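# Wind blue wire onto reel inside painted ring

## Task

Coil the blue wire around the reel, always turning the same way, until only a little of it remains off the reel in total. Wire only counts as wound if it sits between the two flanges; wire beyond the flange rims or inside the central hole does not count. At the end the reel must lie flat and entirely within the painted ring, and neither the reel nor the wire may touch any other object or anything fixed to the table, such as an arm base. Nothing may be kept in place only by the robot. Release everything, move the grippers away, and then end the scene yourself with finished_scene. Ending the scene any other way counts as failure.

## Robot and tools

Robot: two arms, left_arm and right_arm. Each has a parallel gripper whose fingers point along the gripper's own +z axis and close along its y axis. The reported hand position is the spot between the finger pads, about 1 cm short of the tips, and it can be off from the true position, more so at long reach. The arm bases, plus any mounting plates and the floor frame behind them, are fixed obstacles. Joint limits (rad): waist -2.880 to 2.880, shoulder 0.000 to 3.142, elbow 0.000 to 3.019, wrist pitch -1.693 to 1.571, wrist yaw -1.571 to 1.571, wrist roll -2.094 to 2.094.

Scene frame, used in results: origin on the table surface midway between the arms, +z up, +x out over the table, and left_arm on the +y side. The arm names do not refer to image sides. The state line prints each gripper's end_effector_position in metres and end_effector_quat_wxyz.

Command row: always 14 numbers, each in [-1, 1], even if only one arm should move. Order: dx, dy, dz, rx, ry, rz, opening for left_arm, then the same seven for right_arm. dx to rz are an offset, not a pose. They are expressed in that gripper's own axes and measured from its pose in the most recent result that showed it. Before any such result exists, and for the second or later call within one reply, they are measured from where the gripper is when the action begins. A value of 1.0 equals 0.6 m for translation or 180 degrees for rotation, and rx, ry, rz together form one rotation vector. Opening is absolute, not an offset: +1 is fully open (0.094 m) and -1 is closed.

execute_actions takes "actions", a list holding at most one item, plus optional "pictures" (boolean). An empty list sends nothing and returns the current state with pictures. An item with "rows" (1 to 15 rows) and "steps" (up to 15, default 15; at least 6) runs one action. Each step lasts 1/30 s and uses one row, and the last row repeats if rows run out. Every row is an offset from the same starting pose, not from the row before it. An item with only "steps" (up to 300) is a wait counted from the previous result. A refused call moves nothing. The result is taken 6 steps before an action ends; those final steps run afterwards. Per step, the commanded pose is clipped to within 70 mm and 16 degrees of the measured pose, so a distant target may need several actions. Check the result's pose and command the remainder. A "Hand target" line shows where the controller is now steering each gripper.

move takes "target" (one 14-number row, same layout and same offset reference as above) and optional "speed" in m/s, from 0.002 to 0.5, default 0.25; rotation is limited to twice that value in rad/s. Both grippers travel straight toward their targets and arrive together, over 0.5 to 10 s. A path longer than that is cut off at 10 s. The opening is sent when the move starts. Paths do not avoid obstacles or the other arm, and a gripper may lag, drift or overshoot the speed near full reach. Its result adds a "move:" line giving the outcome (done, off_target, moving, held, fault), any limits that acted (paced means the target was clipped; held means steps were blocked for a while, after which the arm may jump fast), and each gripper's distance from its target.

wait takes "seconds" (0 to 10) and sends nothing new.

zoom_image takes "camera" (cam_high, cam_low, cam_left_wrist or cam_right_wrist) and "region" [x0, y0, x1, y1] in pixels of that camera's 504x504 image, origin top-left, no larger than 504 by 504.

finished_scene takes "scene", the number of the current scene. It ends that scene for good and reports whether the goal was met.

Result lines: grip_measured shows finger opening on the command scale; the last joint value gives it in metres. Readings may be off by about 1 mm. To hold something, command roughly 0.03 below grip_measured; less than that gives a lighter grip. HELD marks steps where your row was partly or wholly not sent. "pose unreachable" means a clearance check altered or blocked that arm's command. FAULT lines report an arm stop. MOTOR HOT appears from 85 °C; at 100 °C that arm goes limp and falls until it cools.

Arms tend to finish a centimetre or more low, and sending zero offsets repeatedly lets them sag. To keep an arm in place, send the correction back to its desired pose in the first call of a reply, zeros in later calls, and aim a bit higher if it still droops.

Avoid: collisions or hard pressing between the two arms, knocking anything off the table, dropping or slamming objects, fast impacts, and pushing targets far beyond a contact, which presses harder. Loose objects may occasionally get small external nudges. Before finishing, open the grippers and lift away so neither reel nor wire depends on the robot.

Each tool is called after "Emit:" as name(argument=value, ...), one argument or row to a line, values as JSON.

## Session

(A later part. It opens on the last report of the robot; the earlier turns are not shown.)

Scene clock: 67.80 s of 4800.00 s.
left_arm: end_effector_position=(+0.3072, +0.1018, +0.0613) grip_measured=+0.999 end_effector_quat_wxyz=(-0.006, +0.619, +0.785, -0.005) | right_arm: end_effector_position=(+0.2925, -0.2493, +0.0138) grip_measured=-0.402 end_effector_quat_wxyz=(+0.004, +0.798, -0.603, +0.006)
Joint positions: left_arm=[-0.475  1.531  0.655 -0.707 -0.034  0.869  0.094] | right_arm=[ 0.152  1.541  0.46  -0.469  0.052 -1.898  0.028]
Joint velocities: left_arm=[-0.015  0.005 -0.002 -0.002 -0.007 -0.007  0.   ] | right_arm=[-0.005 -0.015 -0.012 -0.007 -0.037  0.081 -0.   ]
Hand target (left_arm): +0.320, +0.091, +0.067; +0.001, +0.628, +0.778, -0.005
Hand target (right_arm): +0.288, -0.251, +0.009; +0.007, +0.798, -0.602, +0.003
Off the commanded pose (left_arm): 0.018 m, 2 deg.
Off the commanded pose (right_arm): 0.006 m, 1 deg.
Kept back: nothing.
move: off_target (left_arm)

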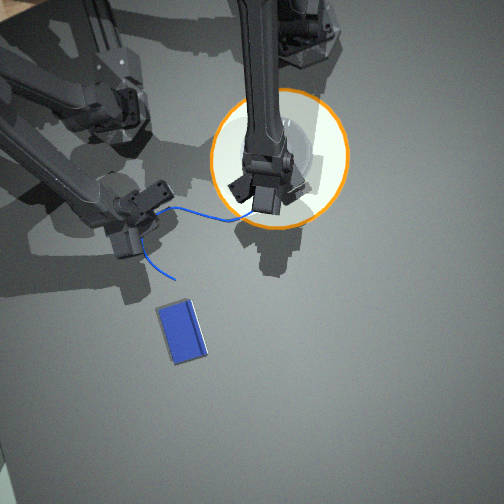

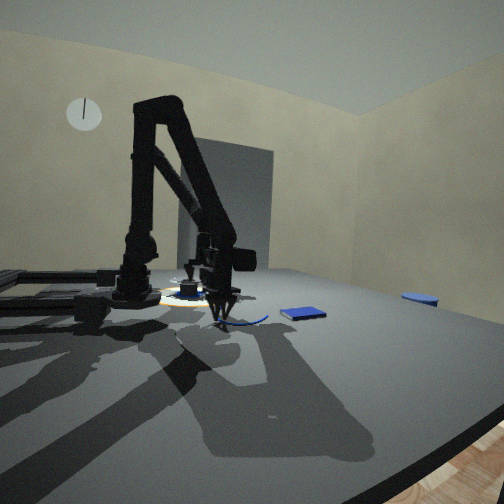

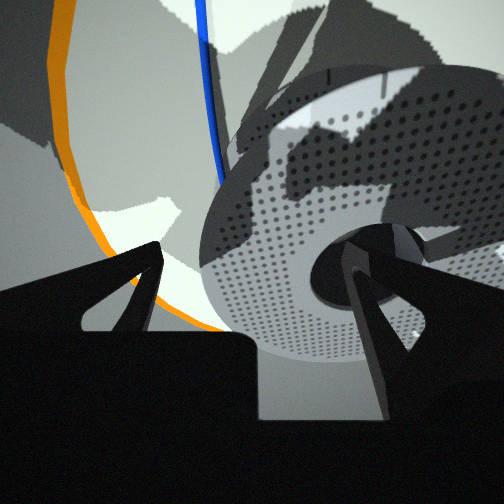

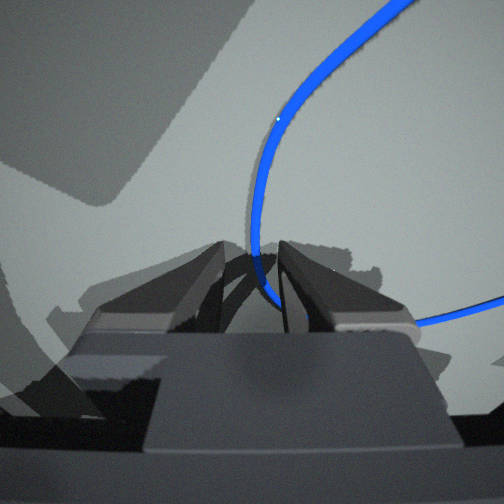

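Emit:
move(
  target=[-0.109,-0.062,-0.002,0,0,0.436,1, 0,0.003,0.009,0,0,0,-0.9],
  speed=0.5,
)

Emit:
execute_actions(
  actions=[
    {"rows":[[0,0,0,0,0,0,0.85,0,0,0,0,0,0,-0.92],[0,0,0,0,0,0,0.7,0,0,0,0,0,0,-0.93],[0,0,0,0,0,0,0.58,0,0,0,0,0,0,-0.94],[0,0,0,0,0,0,0.47,0,0,0,0,0,0,-0.95],[0,0,0,0,0,0,0.38,0,0,0,0,0,0,-0.96],[0,0,0,0,0,0,0.3,0,0,0,0,0,0,-0.97],[0,0,0,0,0,0,0.24,0,0,0,0,0,0,-0.97],[0,0,0,0,0,0,0.19,0,0,0,0,0,0,-0.97],[0,0,0,0,0,0,0.16,0,0,0,0,0,0,-0.97],[0,0,0,0,0,0,0.135,0,0,0,0,0,0,-0.97],[0,0,0,0,0,0,0.105,0,0,0,0,0,0,-0.97]],"steps":15},
  ],
  pictures=true,
)

Scene clock: 70.60 s of 4800.00 s.
left_arm: end_effector_position=(+0.2750, +0.0424, +0.0579) grip_measured=+0.999 end_effector_quat_wxyz=(-0.007, +0.974, +0.226, -0.011) | right_arm: end_effector_position=(+0.2951, -0.2495, +0.0138) grip_measured=-0.898 end_effector_quat_wxyz=(+0.001, +0.798, -0.603, +0.011)
Joint positions: left_arm=[-0.686  1.568  0.675 -0.711 -0.032  2.006  0.094] | right_arm=[ 0.152  1.541  0.46  -0.459  0.052 -1.898  0.005]
Joint velocities: left_arm=[ 0.005  0.005 -0.007 -0.012 -0.051  0.11   0.   ] | right_arm=[ 0.005 -0.005 -0.002  0.007 -0.007 -0.051  0.   ]
Hand target (left_arm): +0.285, +0.029, +0.063; -0.001, +0.976, +0.216, -0.008
Hand target (right_arm): +0.291, -0.250, +0.009; +0.004, +0.798, -0.603, +0.006
Off the commanded pose (left_arm): 0.018 m, 1 deg.
Off the commanded pose (right_arm): 0.007 m, 1 deg.
Kept back: nothing.
move: off_target (left_arm)

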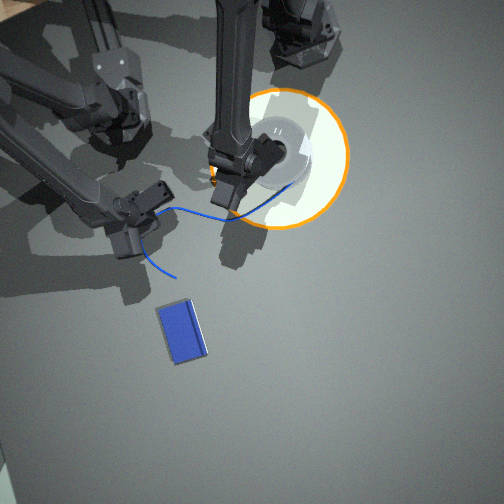

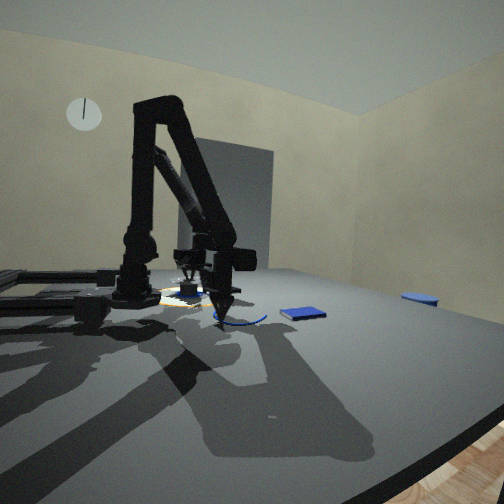

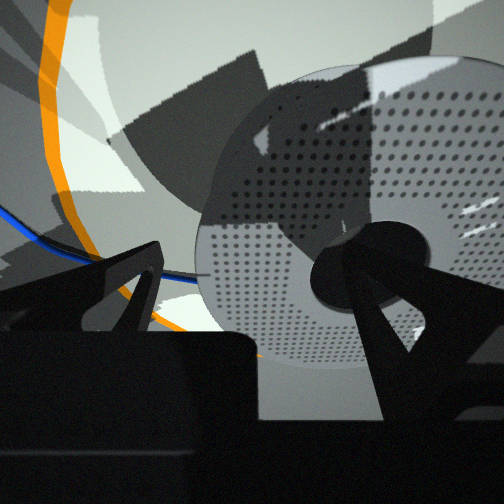

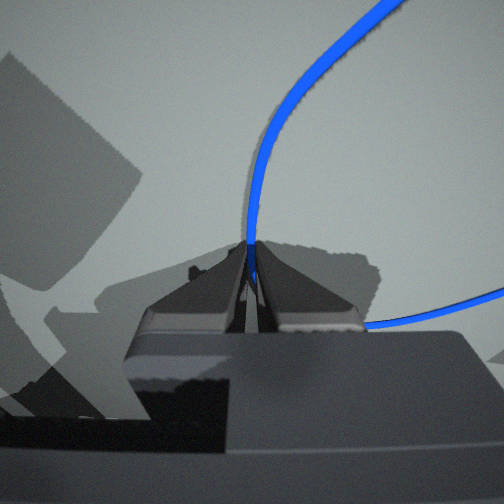

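Scene clock: 70.90 s of 4800.00 s.
left_arm: end_effector_position=(+0.2750, +0.0424, +0.0579) grip_measured=+0.179 end_effector_quat_wxyz=(-0.007, +0.974, +0.226, -0.011) | right_arm: end_effector_position=(+0.2959, -0.2494, +0.0147) grip_measured=-0.968 end_effector_quat_wxyz=(-0.000, +0.798, -0.603, +0.012)
Joint positions: left_arm=[-0.686  1.568  0.675 -0.711 -0.032  2.006  0.055] | right_arm=[ 0.152  1.537  0.46  -0.459  0.051 -1.898  0.002]
Joint velocities: left_arm=[-0.015 -0.005 -0.007  0.012  0.037  0.066 -0.033] | right_arm=[-0.005 -0.024 -0.002 -0.007  0.037 -0.022 -0.001]
Steps of this call (steps 1 to 9: the first 9 steps of this action). Readings (end_effector_position):
1: left_arm (+0.2750, +0.0424, +0.0579) | right_arm (+0.2951, -0.2495, +0.0138)
2: left_arm (+0.2750, +0.0424, +0.0579) | right_arm (+0.2951, -0.2495, +0.0138)
4: left_arm (+0.2750, +0.0424, +0.0579) | right_arm (+0.2951, -0.2495, +0.0138)
8: left_arm (+0.2750, +0.0424, +0.0579) | right_arm (+0.2959, -0.2494, +0.0147)
9: the state above

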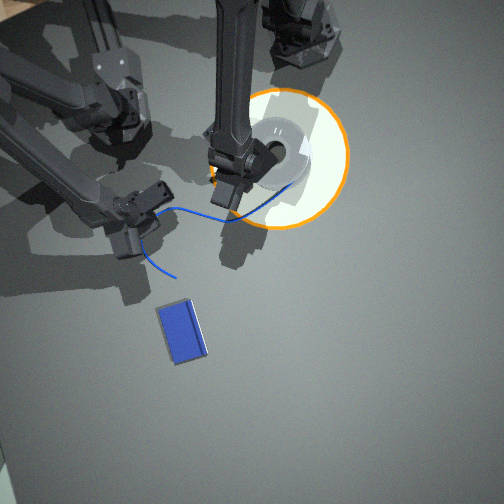

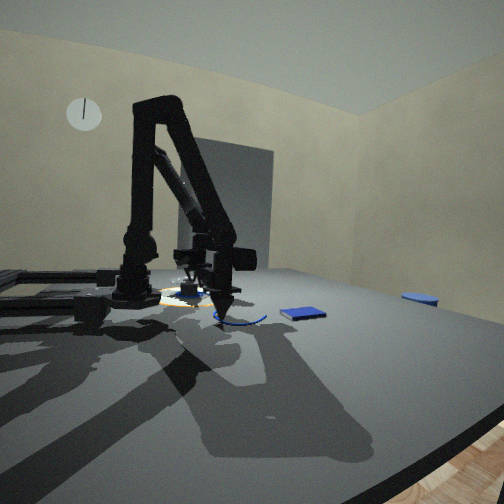

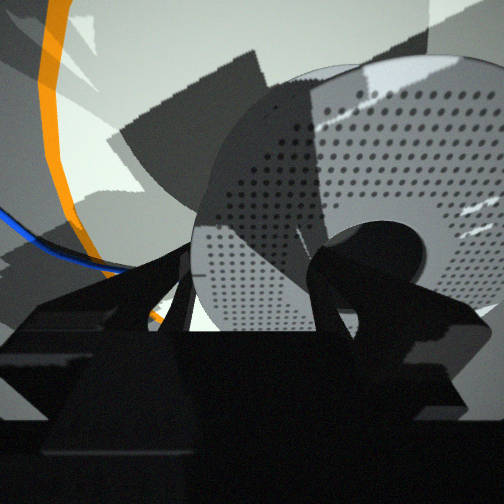

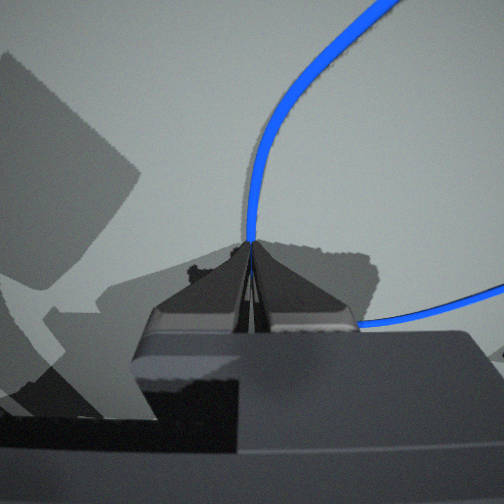

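Emit:
execute_actions(
  actions=[
    {"rows":[[0,0,0,0,0,0,0.105,0,0,0,0,0,0,-0.8],[0,0,0,0,0,0,0.105,0,0,0,0,0,0,-0.8],[0,0,0,0,0,0,0.105,0,0,0,0,0,0,-0.8],[0,0,0,0,0,0,0.105,0,0.004,0.006,0.004,-0.006,0,-0.8],[0,0,0,0,0,0,0.105,0,0.008,0.012,0.004,-0.006,0,-0.8],[0,0,0,0,0,0,0.105,0,0.010,0.017,0.004,-0.006,0,-0.8]],"steps":15},
  ],
)

Emit:
execute_actions(
  actions=[],
)

Scene clock: 71.40 s of 4800.00 s.
left_arm: end_effector_position=(+0.2750, +0.0424, +0.0579) grip_measured=+0.129 end_effector_quat_wxyz=(-0.007, +0.974, +0.226, -0.011) | right_arm: end_effector_position=(+0.2943, -0.2495, +0.0109) grip_measured=-0.801 end_effector_quat_wxyz=(-0.013, +0.797, -0.604, +0.013)
Joint positions: left_arm=[-0.686  1.568  0.675 -0.711 -0.032  2.006  0.053] | right_arm=[ 0.138  1.542  0.444 -0.423  0.031 -1.909  0.009]
Joint velocities: left_arm=[ 0.005 -0.005  0.002  0.007 -0.007 -0.037  0.   ] | right_arm=[-0.073  0.103 -0.076  0.115  0.037 -0.051 -0.   ]
Off your previous action's commanded pose (left_arm): 0.000 m, 0 deg at its last step (step 6 of this call).
Off your previous action's commanded pose (right_arm): 0.001 m, 0 deg at its last step (step 6 of this call).
Steps of this call (steps 1 to 6: the last 6 steps of your previous action; steps 7 to 15: the first 9 steps of this action). Readings (end_effector_position):
7: left_arm (+0.2750, +0.0424, +0.0579) | right_arm (+0.2959, -0.2494, +0.0147)
8: left_arm (+0.2750, +0.0424, +0.0579) | right_arm (+0.2959, -0.2494, +0.0147)
10: left_arm (+0.2750, +0.0424, +0.0579) | right_arm (+0.2963, -0.2483, +0.0146)
14: left_arm (+0.2750, +0.0424, +0.0579) | right_arm (+0.2950, -0.2491, +0.0118)
15: the state above

Scene clock: 71.60 s of 4800.00 s.
left_arm: end_effector_position=(+0.2750, +0.0424, +0.0579) grip_measured=+0.129 end_effector_quat_wxyz=(-0.007, +0.974, +0.226, -0.011) | right_arm: end_effector_position=(+0.2941, -0.2498, +0.0104) grip_measured=-0.801 end_effector_quat_wxyz=(-0.013, +0.798, -0.603, +0.013)
Joint positions: left_arm=[-0.686  1.568  0.675 -0.711 -0.032  2.006  0.053] | right_arm=[ 0.136  1.543  0.443 -0.42   0.03  -1.914  0.009]
Joint velocities: left_arm=[-0.005  0.005 -0.012 -0.022 -0.007  0.022 -0.001] | right_arm=[-0.005 -0.005 -0.012  0.002 -0.007  0.022  0.   ]
Hand target (left_arm): +0.275, +0.042, +0.058; -0.007, +0.974, +0.226, -0.011
Hand target (right_arm): +0.290, -0.251, +0.005; -0.011, +0.798, -0.602, +0.009
Off the commanded pose (left_arm): 0.000 m, 0 deg.
Off the commanded pose (right_arm): 0.007 m, 1 deg.
Kept back: nothing.
Steps of this call (steps 1 to 6: the last 6 steps of your previous action). Readings (end_effector_position):
1: left_arm (+0.2750, +0.0424, +0.0579) | right_arm (+0.2939, -0.2498, +0.0104)
2: left_arm (+0.2750, +0.0424, +0.0579) | right_arm (+0.2940, -0.2498, +0.0104)
4: left_arm (+0.2750, +0.0424, +0.0579) | right_arm (+0.2941, -0.2498, +0.0104)
6: the state above

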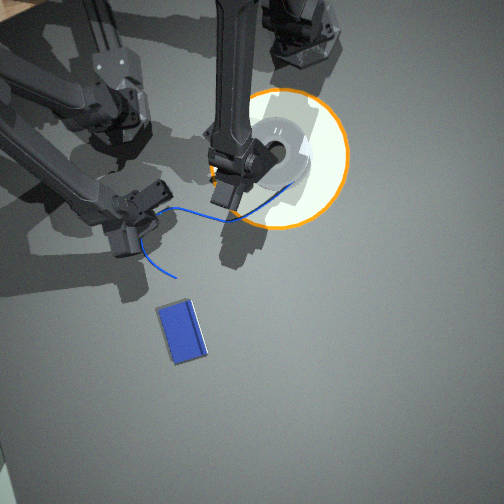

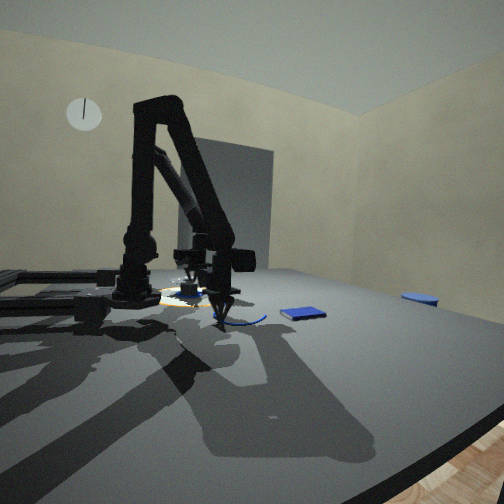

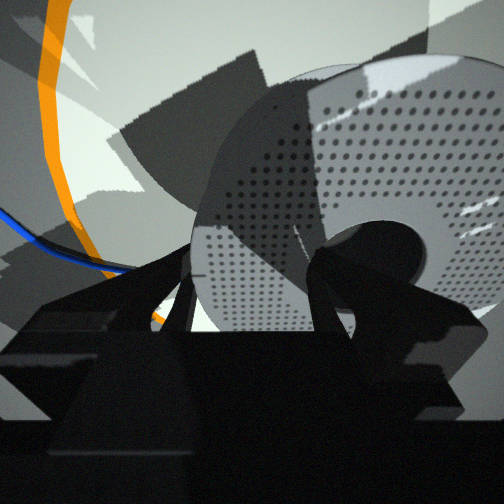

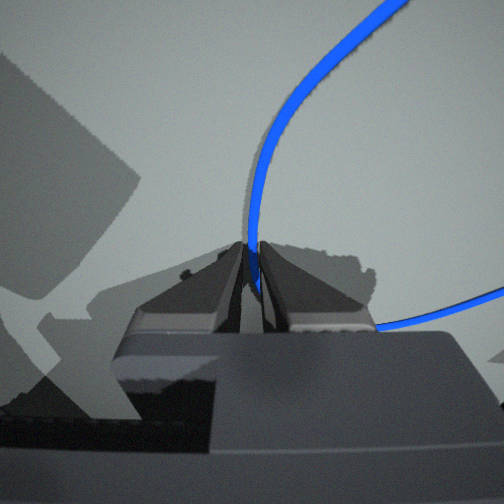

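Emit:
execute_actions(
  actions=[
    {"rows":[[0,0,0,0,0,0,0.105,0,0.004,0.005,0,0,0,-0.87],[0,0,0,0,0,0,0.105,0,0.004,0.005,0,0,0,-0.91],[0,0,0,0,0,0,0.105,0,0.004,0.005,0,0,0,-0.935],[0,0,0,0,0,0,0.105,0,0.004,0.005,0,0,0,-0.95],[0,0,0,0,0,0,0.105,0,0.004,0.005,0,0,0,-0.96],[0,0,0,0,0,0,0.105,0,0.004,0.005,0,0,0,-0.97]],"steps":15},
  ],
)

Scene clock: 72.23 s of 4800.00 s.
left_arm: end_effector_position=(+0.2750, +0.0424, +0.0579) grip_measured=+0.129 end_effector_quat_wxyz=(-0.007, +0.974, +0.226, -0.011) | right_arm: end_effector_position=(+0.2943, -0.2498, +0.0105) grip_measured=-0.949 end_effector_quat_wxyz=(-0.013, +0.798, -0.603, +0.013)
Joint positions: left_arm=[-0.686  1.568  0.675 -0.711 -0.032  2.006  0.053] | right_arm=[ 0.136  1.543  0.443 -0.42   0.03  -1.915  0.002]
Joint velocities: left_arm=[ 0.005 -0.005  0.002 -0.002  0.037 -0.11  -0.   ] | right_arm=[-0.005 -0.005 -0.012  0.002 -0.095 -0.066 -0.001]
Steps of this call (steps 1 to 10: nothing new was sent; steps 11 to 19: the first 9 steps of this action). Readings (end_effector_position):
11: left_arm (+0.2750, +0.0424, +0.0579) | right_arm (+0.2941, -0.2498, +0.0104)
12: left_arm (+0.2750, +0.0424, +0.0579) | right_arm (+0.2941, -0.2498, +0.0105)
14: left_arm (+0.2750, +0.0424, +0.0579) | right_arm (+0.2941, -0.2498, +0.0105)
18: left_arm (+0.2750, +0.0424, +0.0579) | right_arm (+0.2943, -0.2498, +0.0105)
19: the state above

Emit:
move(
  target=[0,0,0,0,0,0,0.105, 0.055,-0.083,-0.143,-0.0116,-0.002,0.1,-0.97],
  speed=0.4,
)

Scene clock: 73.93 s of 4800.00 s.
left_arm: end_effector_position=(+0.2750, +0.0424, +0.0579) grip_measured=+0.129 end_effector_quat_wxyz=(-0.007, +0.974, +0.226, -0.011) | right_arm: end_effector_position=(+0.3417, -0.2655, +0.0943) grip_measured=-0.949 end_effector_quat_wxyz=(-0.001, +0.701, -0.714, -0.005)
Joint positions: left_arm=[-0.686  1.568  0.675 -0.711 -0.032  2.006  0.053] | right_arm=[ 0.106  1.413  0.667 -0.814  0.029 -1.648  0.002]
Joint velocities: left_arm=[-0.005 -0.005  0.002 -0.017  0.066 -0.051  0.001] | right_arm=[ 0.005 -0.005  0.012 -0.012  0.007  0.051 -0.002]
Hand target (left_arm): +0.275, +0.042, +0.058; -0.007, +0.974, +0.226, -0.011
Hand target (right_arm): +0.349, -0.269, +0.099; -0.003, +0.694, -0.720, -0.002
Off your previous action's commanded pose (left_arm): 0.000 m, 0 deg at its last step (step 6 of this call).
Off your previous action's commanded pose (right_arm): 0.004 m, 0 deg at its last step (step 6 of this call).
Off the commanded pose (left_arm): 0.000 m, 0 deg.
Off the commanded pose (right_arm): 0.008 m, 1 deg.
Kept back: nothing.
move: done

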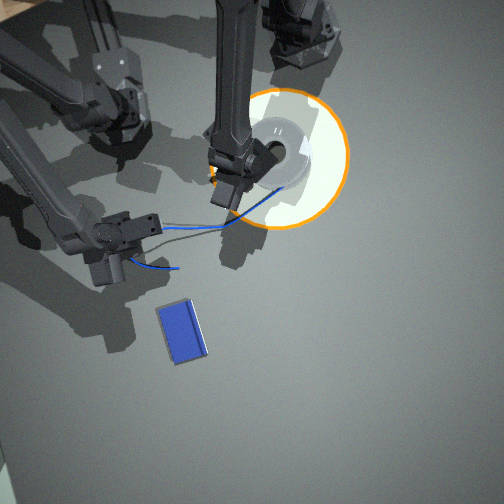

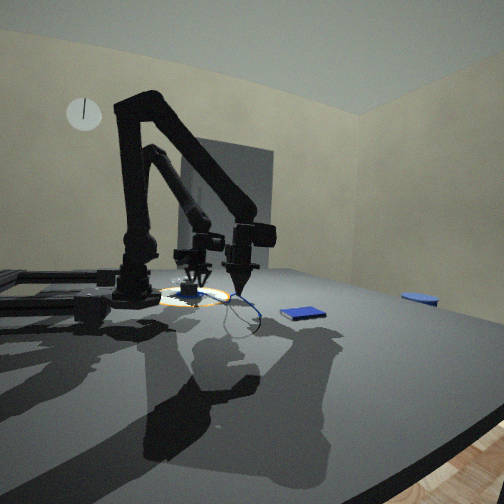

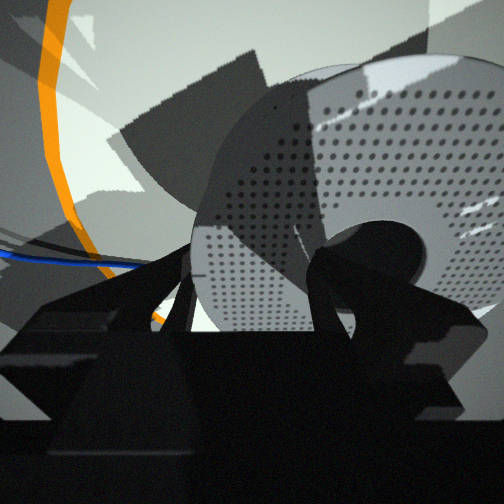

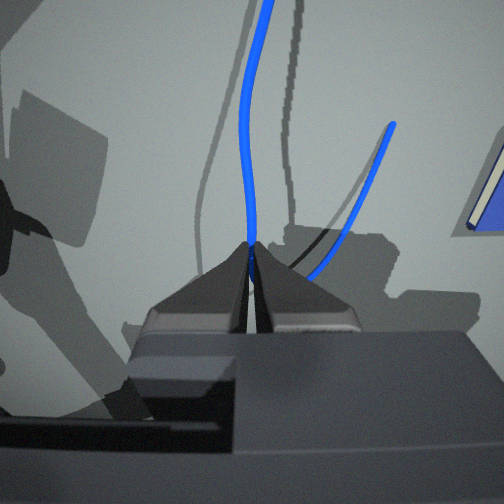

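Emit:
move(
  target=[0.09,-0.135,0.003,0,0,-0.639,0.105, -0.157,0.012,0.037,0,0,0.04,-0.97],
  speed=0.5,
)

Scene clock: 76.90 s of 4800.00 s.
left_arm: end_effector_position=(+0.2857, +0.1304, +0.0585) grip_measured=+0.124 end_effector_quat_wxyz=(-0.017, +0.361, +0.932, -0.013) | right_arm: end_effector_position=(+0.3394, -0.1706, +0.0777) grip_measured=-0.949 end_effector_quat_wxyz=(-0.005, +0.655, -0.755, -0.005)
Joint positions: left_arm=[-0.407  1.475  0.581 -0.706 -0.014  0.339  0.053] | right_arm=[ 0.406  1.469  0.651 -0.745  0.028 -1.225  0.002]
Joint velocities: left_arm=[ 0.005  0.005  0.002  0.017  0.007 -0.081  0.   ] | right_arm=[ 0.015 -0.005 -0.002  0.007  0.022  0.007 -0.   ]
Hand target (left_arm): +0.288, +0.139, +0.057; -0.013, +0.332, +0.943, +0.001
Hand target (right_arm): +0.336, -0.169, +0.072; +0.001, -0.654, +0.756, +0.008
Off the commanded pose (left_arm): 0.009 m, 4 deg.
Off the commanded pose (right_arm): 0.006 m, 0 deg.
Kept back: nothing.
move: off_target (left_arm)

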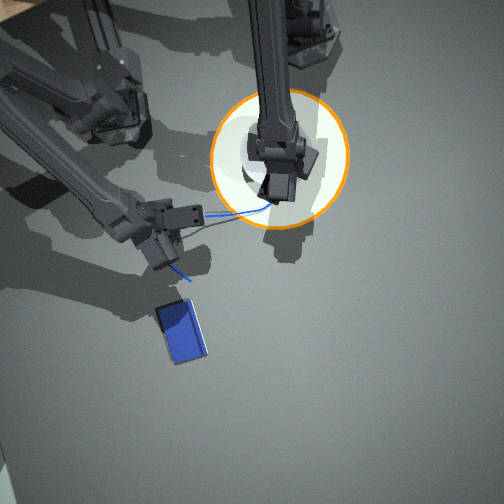

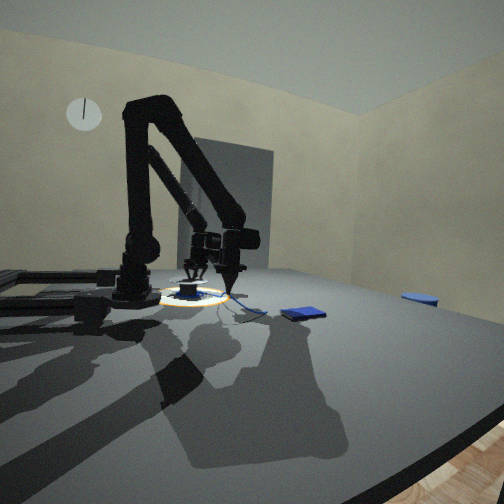

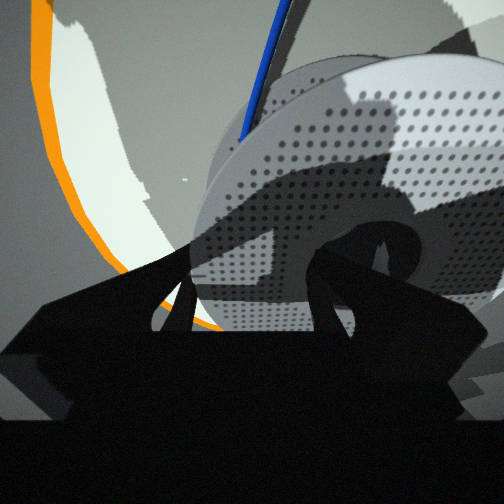

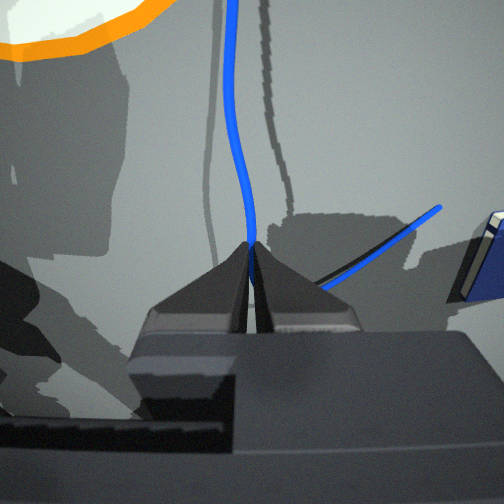

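Emit:
move(
  target=[0.0925,-0.137,0.006,0,0,-0.667,0.1, -0.195,0.011,0.042,0,0,0.022,-0.97],
  speed=0.5,
)

Scene clock: 81.67 s of 4800.00 s.
left_arm: end_effector_position=(+0.2015, +0.0990, +0.0652) grip_measured=+0.124 end_effector_quat_wxyz=(-0.018, -0.617, +0.787, -0.009) | right_arm: end_effector_position=(+0.3331, -0.0636, +0.0490) grip_measured=-0.949 end_effector_quat_wxyz=(+0.011, +0.631, -0.776, -0.010)
Joint positions: left_arm=[-0.673  1.291  0.415 -0.694 -0.002 -1.995  0.053] | right_arm=[ 0.714  1.643  0.737 -0.697  0.025 -0.852  0.002]
Joint velocities: left_arm=[-0.015 -0.005  0.007 -0.002  0.022 -0.081 -0.001] | right_arm=[ 0.005  0.005 -0.012 -0.007 -0.022  0.066 -0.   ]
Hand target (left_arm): +0.189, +0.107, +0.060; -0.020, -0.627, +0.778, +0.008
Hand target (right_arm): +0.349, -0.052, +0.052; +0.004, -0.629, +0.777, +0.008
Off the commanded pose (left_arm): 0.016 m, 3 deg.
Off the commanded pose (right_arm): 0.020 m, 2 deg.
Kept back: nothing.
move: off_target (left_arm, right_arm)

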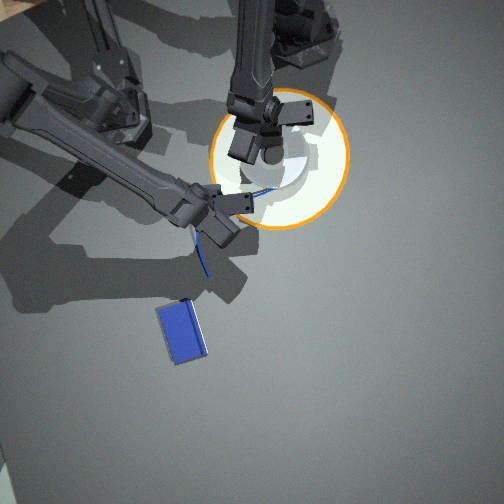

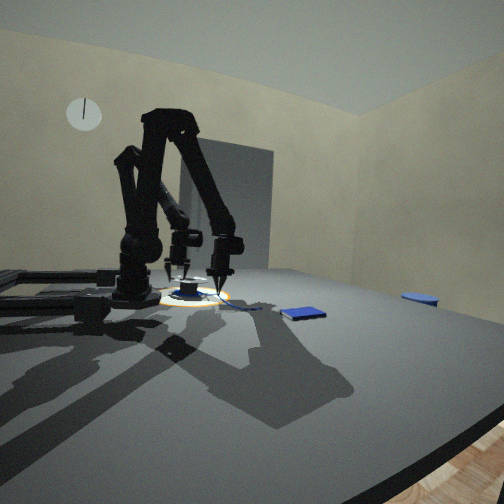

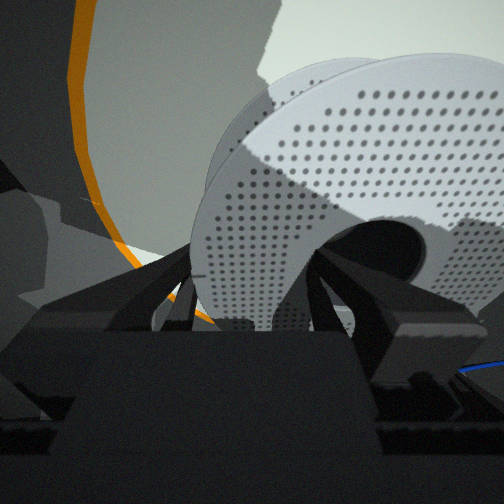

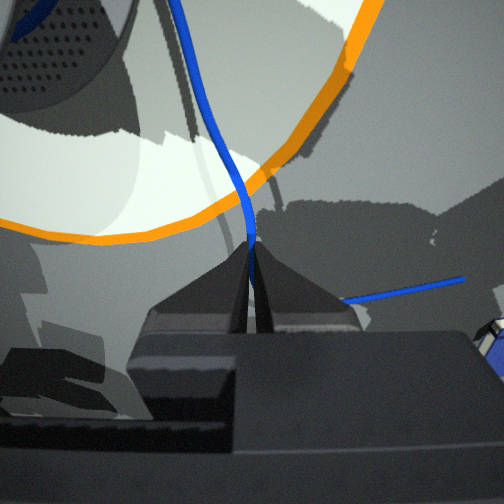

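Emit:
execute_actions(
  actions=[
    {"rows":[[0,0,0.004,0,0,0,0.1,0,-0.01,0.007,0,0,0,-0.97],[0,0,0.008,0,0,0,0.1,0,-0.01,0.014,0,0,0,-0.97],[0,0,0.012,0,0,0,0.1,0,-0.01,0.021,0,0,0,-0.97],[0,0,0.015,0,0,0,0.1,0,-0.01,0.028,0,0,0,-0.97],[0,0,0.018,0,0,0,0.1,0,-0.01,0.035,0,0,0,-0.97],[0,0,0.02,0,0,0,0.1,0,-0.01,0.042,0,0,0,-0.97],[0,0,0.02,0,0,0,0.1,0,-0.01,0.046,0,0,0,-0.97],[0,0,0.02,0,0,0,0.1,0,-0.01,0.046,0,0,0,-0.97],[0,0,0.02,0,0,0,0.1,0,-0.01,0.046,0,0,0,-0.97],[0,0,0.02,0,0,0,0.1,0,-0.01,0.046,0,0,0,-0.97],[0,0,0.02,0,0,0,0.1,0,-0.01,0.046,0,0,0,-0.97],[0,0,0.02,0,0,0,0.1,0,-0.01,0.046,0,0,0,-0.8],[0,0,0.02,0,0,0,0.1,0,-0.01,0.046,0,0,0,-0.4]],"steps":15},
  ],
)

Emit:
execute_actions(
  actions=[],
)

Scene clock: 82.73 s of 4800.00 s.
left_arm: end_effector_position=(+0.2080, +0.0951, +0.0623) grip_measured=+0.123 end_effector_quat_wxyz=(-0.012, -0.618, +0.786, -0.020) | right_arm: end_effector_position=(+0.3392, -0.0612, +0.0306) grip_measured=-0.949 end_effector_quat_wxyz=(+0.005, +0.630, -0.776, -0.009)
Joint positions: left_arm=[-0.673  1.305  0.415 -0.654 -0.008 -1.996  0.053] | right_arm=[ 0.709  1.699  0.737 -0.63   0.025 -0.856  0.002]
Joint velocities: left_arm=[-0.005  0.005 -0.012  0.046  0.037 -0.007 -0.   ] | right_arm=[-0.015  0.259  0.002  0.139 -0.022 -0.022 -0.002]
Steps of this call (steps 1 to 23: nothing new was sent; steps 24 to 32: the first 9 steps of this action). Readings (end_effector_position):
24: left_arm (+0.2017, +0.0987, +0.0652) | right_arm (+0.3331, -0.0637, +0.0490)
25: left_arm (+0.2023, +0.0983, +0.0652) | right_arm (+0.3335, -0.0636, +0.0486)
27: left_arm (+0.2039, +0.0972, +0.0648) | right_arm (+0.3359, -0.0626, +0.0462)
31: left_arm (+0.2076, +0.0953, +0.0624) | right_arm (+0.3396, -0.0610, +0.0339)
32: the state above

Scene clock: 82.93 s of 4800.00 s.
left_arm: end_effector_position=(+0.2083, +0.0949, +0.0622) grip_measured=+0.123 end_effector_quat_wxyz=(-0.011, -0.618, +0.786, -0.021) | right_arm: end_effector_position=(+0.3379, -0.0618, +0.0247) grip_measured=-0.416 end_effector_quat_wxyz=(+0.010, +0.631, -0.776, -0.009)
Joint positions: left_arm=[-0.673  1.305  0.415 -0.652 -0.009 -1.996  0.053] | right_arm=[ 0.708  1.716  0.737 -0.622  0.025 -0.857  0.027]
Joint velocities: left_arm=[ 0.005 -0.005  0.007 -0.012  0.007 -0.007  0.001] | right_arm=[ 0.005  0.015 -0.022  0.042  0.037 -0.066  0.028]
Hand target (left_arm): +0.201, +0.099, +0.054; -0.018, -0.617, +0.787, -0.009
Hand target (right_arm): +0.338, -0.065, +0.021; -0.011, -0.630, +0.776, +0.009
Off the commanded pose (left_arm): 0.012 m, 2 deg.
Off the commanded pose (right_arm): 0.005 m, 0 deg.
Kept back: nothing.
Steps of this call (steps 1 to 6: the last 6 steps of your previous action). Readings (end_effector_position):
1: left_arm (+0.2082, +0.0950, +0.0622) | right_arm (+0.3386, -0.0616, +0.0280)
2: left_arm (+0.2083, +0.0949, +0.0622) | right_arm (+0.3380, -0.0619, +0.0261)
4: left_arm (+0.2083, +0.0949, +0.0622) | right_arm (+0.3376, -0.0620, +0.0247)
6: the state above

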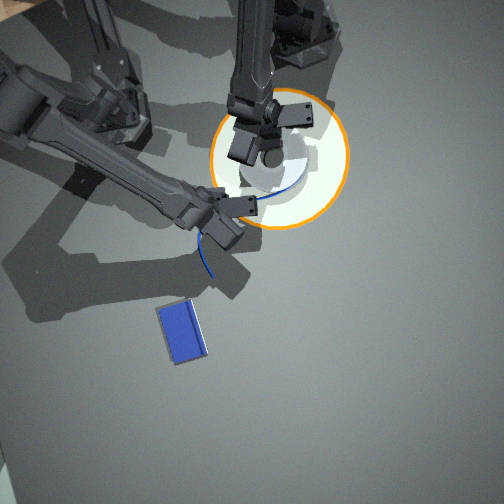

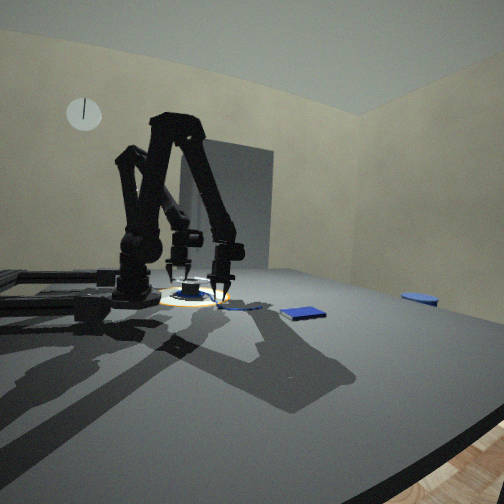

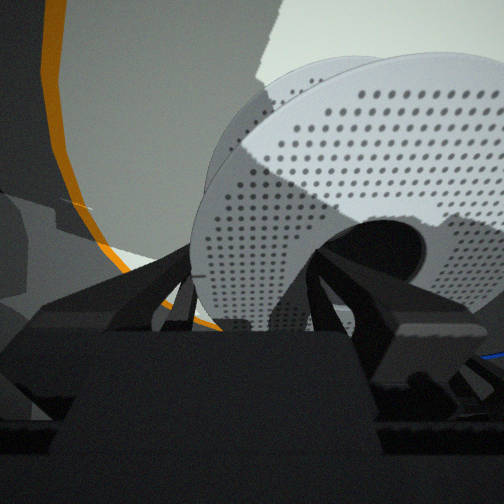

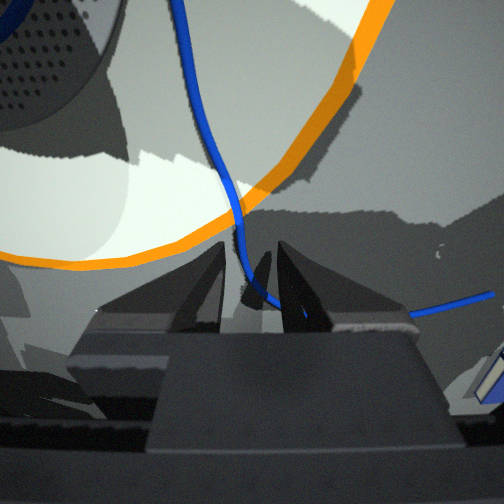

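Emit:
move(
  target=[-0.086,-0.100,-0.010,0.001,-0.013,0.428,1, 0.075,-0.259,-0.052,0.007,0.003,0.379,-0.4],
  speed=0.5,
)

Scene clock: 85.87 s of 4800.00 s.
left_arm: end_effector_position=(+0.2605, +0.1359, +0.0610) grip_measured=+0.999 end_effector_quat_wxyz=(+0.011, +0.008, +1.000, -0.007) | right_arm: end_effector_position=(+0.4680, -0.1424, +0.0517) grip_measured=-0.401 end_effector_quat_wxyz=(-0.011, -0.094, +0.995, -0.009)
Joint positions: left_arm=[-0.442  1.369  0.478 -0.652 -0.038 -0.417  0.094] | right_arm=[ 0.418  1.821  1.033 -0.803  0.056  0.03   0.028]
Joint velocities: left_arm=[-0.005  0.005  0.027 -0.022 -0.022 -0.022 -0.001] | right_arm=[-0.005 -0.005 -0.007  0.017  0.037 -0.007 -0.001]
Hand target (left_arm): +0.279, +0.132, +0.068; +0.021, +0.006, +1.000, -0.012
Hand target (right_arm): +0.481, -0.142, +0.052; -0.008, -0.087, +0.996, -0.010
Off the commanded pose (left_arm): 0.020 m, 1 deg.
Off the commanded pose (right_arm): 0.014 m, 1 deg.
Kept back: nothing.
move: off_target (left_arm, right_arm)

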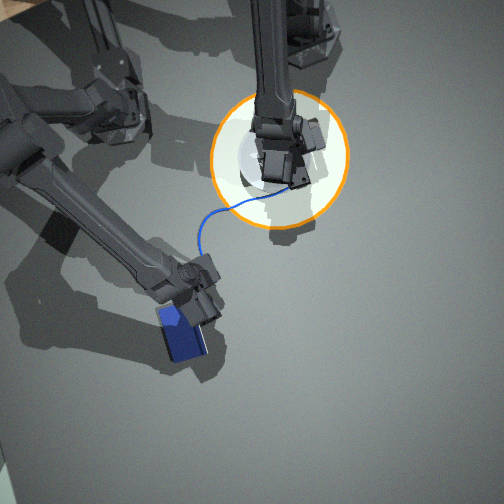

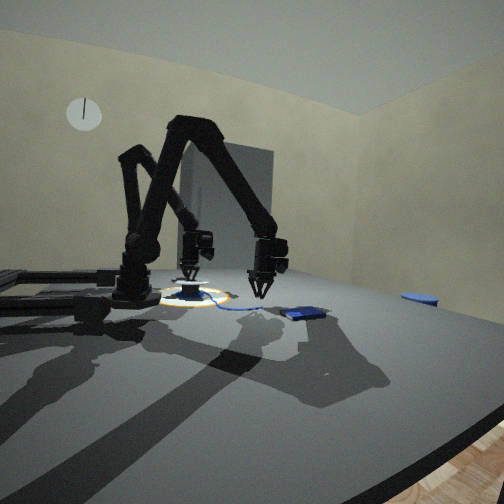

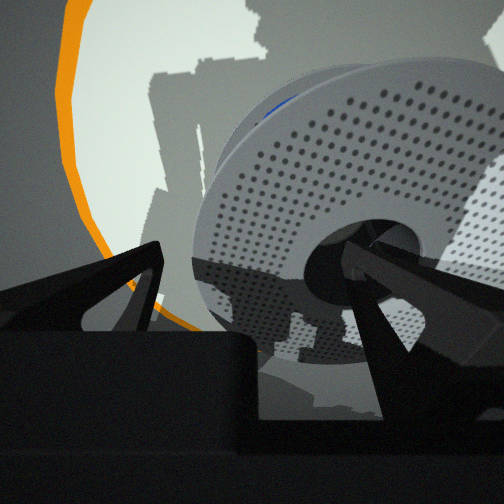

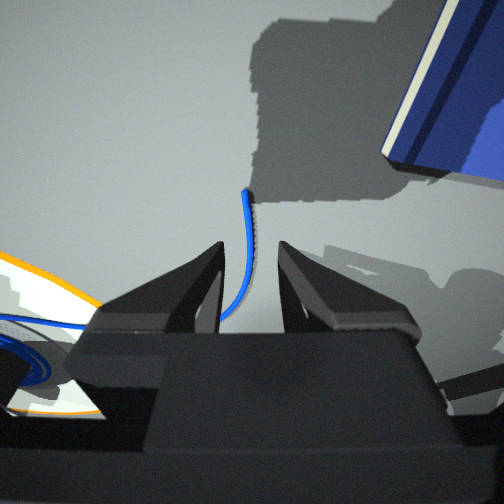

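Emit:
move(
  target=[-0.109,-0.087,-0.010,-0.006,0.004,0.428,1, 0.022,0.005,0.077,-0.005,-0.007,0,-0.5],
  speed=0.5,
)

Scene clock: 88.37 s of 4800.00 s.
left_arm: end_effector_position=(+0.3118, +0.0938, +0.0635) grip_measured=+0.999 end_effector_quat_wxyz=(-0.000, +0.620, +0.785, +0.010) | right_arm: end_effector_position=(+0.4583, -0.1409, +0.0159) grip_measured=-0.498 end_effector_quat_wxyz=(+0.008, -0.092, +0.996, -0.001)
Joint positions: left_arm=[-0.506  1.535  0.667 -0.7   -0.061  0.84   0.094] | right_arm=[ 0.418  1.861  0.959 -0.649  0.045  0.031  0.024]
Joint velocities: left_arm=[-0.005 -0.005  0.002  0.007 -0.037  0.051  0.   ] | right_arm=[ 0.005 -0.005  0.002 -0.007  0.007 -0.066 -0.   ]
Hand target (left_arm): +0.324, +0.082, +0.069; +0.007, +0.629, +0.778, +0.010
Hand target (right_arm): +0.453, -0.143, +0.006; -0.001, -0.094, +0.996, -0.000
Off the commanded pose (left_arm): 0.018 m, 2 deg.
Off the commanded pose (right_arm): 0.011 m, 1 deg.
Kept back: nothing.
move: off_target (left_arm, right_arm)

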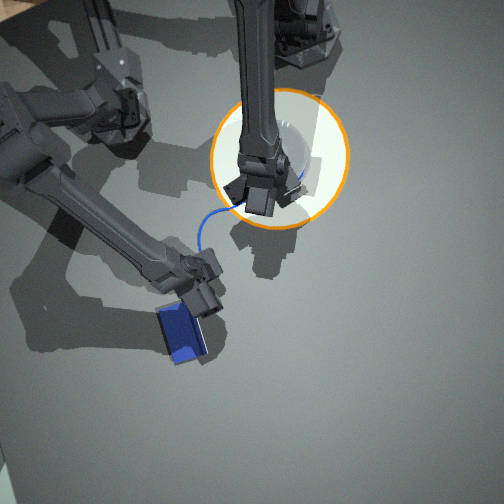

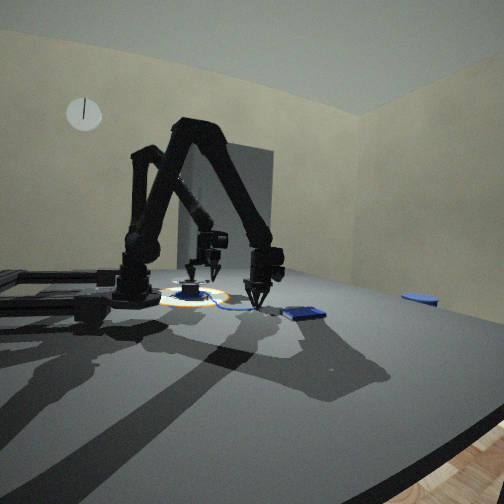

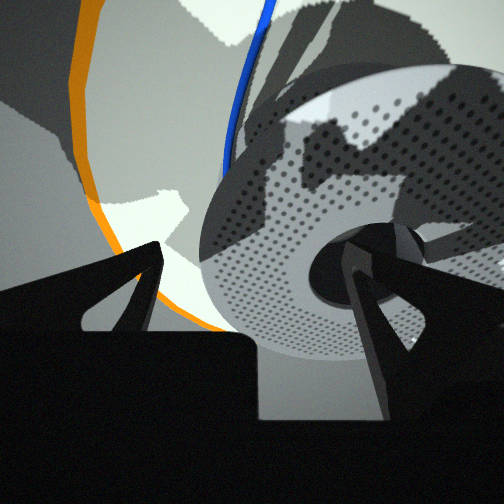

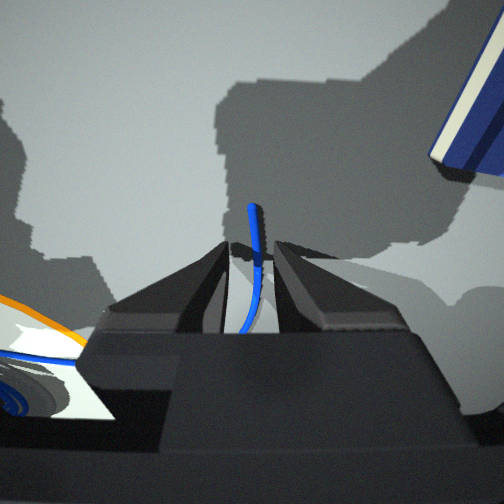

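Emit:
move(
  target=[-0.1115,-0.0645,0.001,0.0015,-0.0068,0.436,1, 0.009,-0.003,0.025,0,0.005,0,-0.8],
  speed=0.5,
)

Scene clock: 91.03 s of 4800.00 s.
left_arm: end_effector_position=(+0.2784, +0.0333, +0.0565) grip_measured=+0.999 end_effector_quat_wxyz=(-0.007, +0.974, +0.226, -0.004) | right_arm: end_effector_position=(+0.4599, -0.1404, +0.0122) grip_measured=-0.799 end_effector_quat_wxyz=(+0.010, -0.092, +0.996, -0.000)
Joint positions: left_arm=[-0.706  1.585  0.691 -0.7   -0.042  1.988  0.094] | right_arm=[ 0.418  1.87   0.959 -0.635  0.045  0.031  0.009]
Joint velocities: left_arm=[ 0.015 -0.005 -0.012  0.012 -0.007  0.022 -0.001] | right_arm=[ 0.005 -0.005 -0.002  0.007 -0.007  0.051 -0.001]
Hand target (left_arm): +0.289, +0.020, +0.061; +0.000, +0.976, +0.216, -0.001
Hand target (right_arm): +0.453, -0.144, +0.001; -0.000, -0.092, +0.996, -0.001
Off the commanded pose (left_arm): 0.018 m, 2 deg.
Off the commanded pose (right_arm): 0.013 m, 1 deg.
Kept back: nothing.
move: off_target (left_arm, right_arm)

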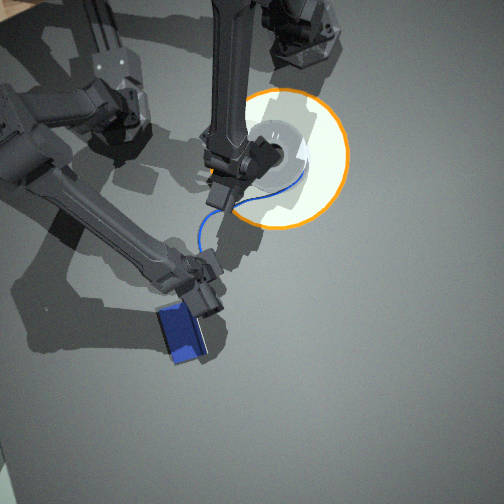

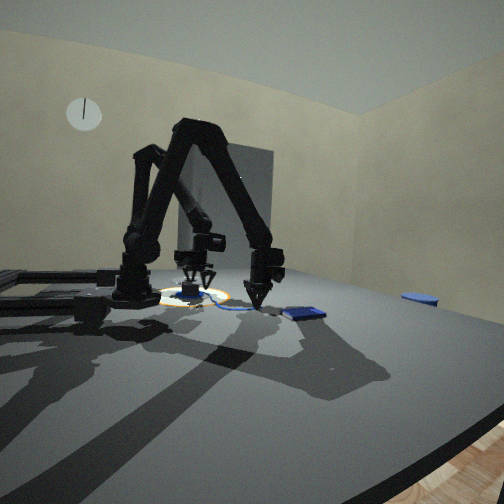

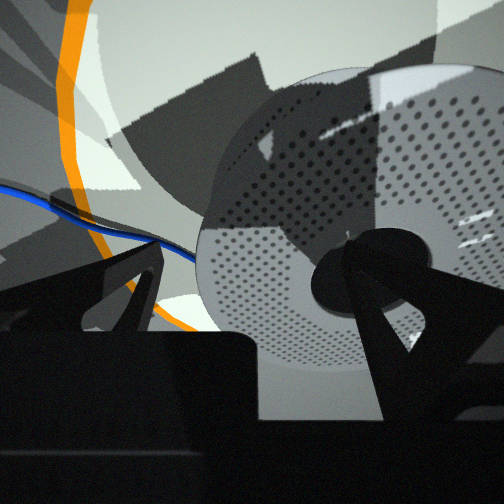

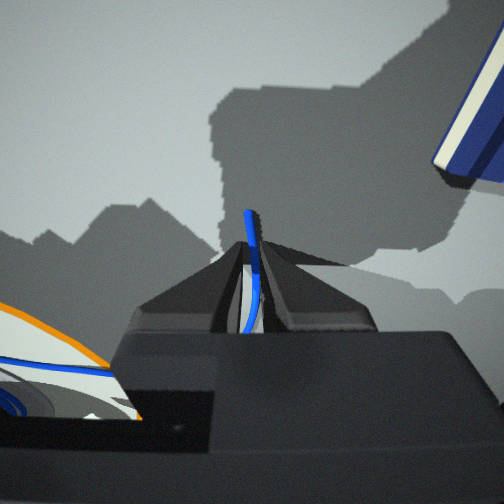

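Emit:
execute_actions(
  actions=[
    {"rows":[[0.006,0.004,-0.003,0,0,0,0.85,0.008,0,0.017,0,0.005,0,-0.86],[0.006,0.004,-0.003,0,0,0,0.7,0.008,0,0.017,0,0.005,0,-0.9],[0.006,0.004,-0.003,0,0,0,0.58,0.008,0,0.017,0,0.005,0,-0.925],[0.006,0.004,-0.003,0,0,0,0.47,0.008,0,0.017,0,0.005,0,-0.945],[0.006,0.004,-0.003,0,0,0,0.38,0.008,0,0.017,0,0.005,0,-0.96],[0.006,0.004,-0.003,0,0,0,0.3,0.008,0,0.017,0,0.005,0,-0.97],[0.006,0.004,-0.003,0,0,0,0.24,0.008,0,0.017,0,0.005,0,-0.97],[0.006,0.004,-0.003,0,0,0,0.19,0.008,0,0.017,0,0.005,0,-0.97],[0.006,0.004,-0.003,0,0,0,0.16,0.008,0,0.017,0,0.005,0,-0.97],[0.006,0.004,-0.003,0,0,0,0.135,0.008,0,0.017,0,0.005,0,-0.97],[0.006,0.004,-0.003,0,0,0,0.105,0.008,0,0.017,0,0.005,0,-0.97]],"steps":15},
  ],
)

Scene clock: 91.60 s of 4800.00 s.
left_arm: end_effector_position=(+0.2782, +0.0337, +0.0565) grip_measured=+0.180 end_effector_quat_wxyz=(-0.008, +0.974, +0.224, -0.004) | right_arm: end_effector_position=(+0.4600, -0.1404, +0.0122) grip_measured=-0.950 end_effector_quat_wxyz=(+0.011, -0.092, +0.996, -0.000)
Joint positions: left_arm=[-0.706  1.585  0.691 -0.701 -0.043  1.991  0.055] | right_arm=[ 0.418  1.87   0.959 -0.634  0.045  0.031  0.002]
Joint velocities: left_arm=[-0.005  0.005  0.007  0.007  0.037  0.007 -0.033] | right_arm=[-0.005  0.005  0.002 -0.007  0.007  0.007  0.   ]
Steps of this call (steps 1 to 8: nothing new was sent; steps 9 to 17: the first 9 steps of this action). Readings (end_effector_position):
9: left_arm (+0.2784, +0.0333, +0.0565) | right_arm (+0.4599, -0.1404, +0.0122)
10: left_arm (+0.2784, +0.0333, +0.0565) | right_arm (+0.4599, -0.1404, +0.0122)
12: left_arm (+0.2784, +0.0333, +0.0565) | right_arm (+0.4599, -0.1404, +0.0122)
16: left_arm (+0.2782, +0.0336, +0.0565) | right_arm (+0.4600, -0.1404, +0.0122)
17: the state above


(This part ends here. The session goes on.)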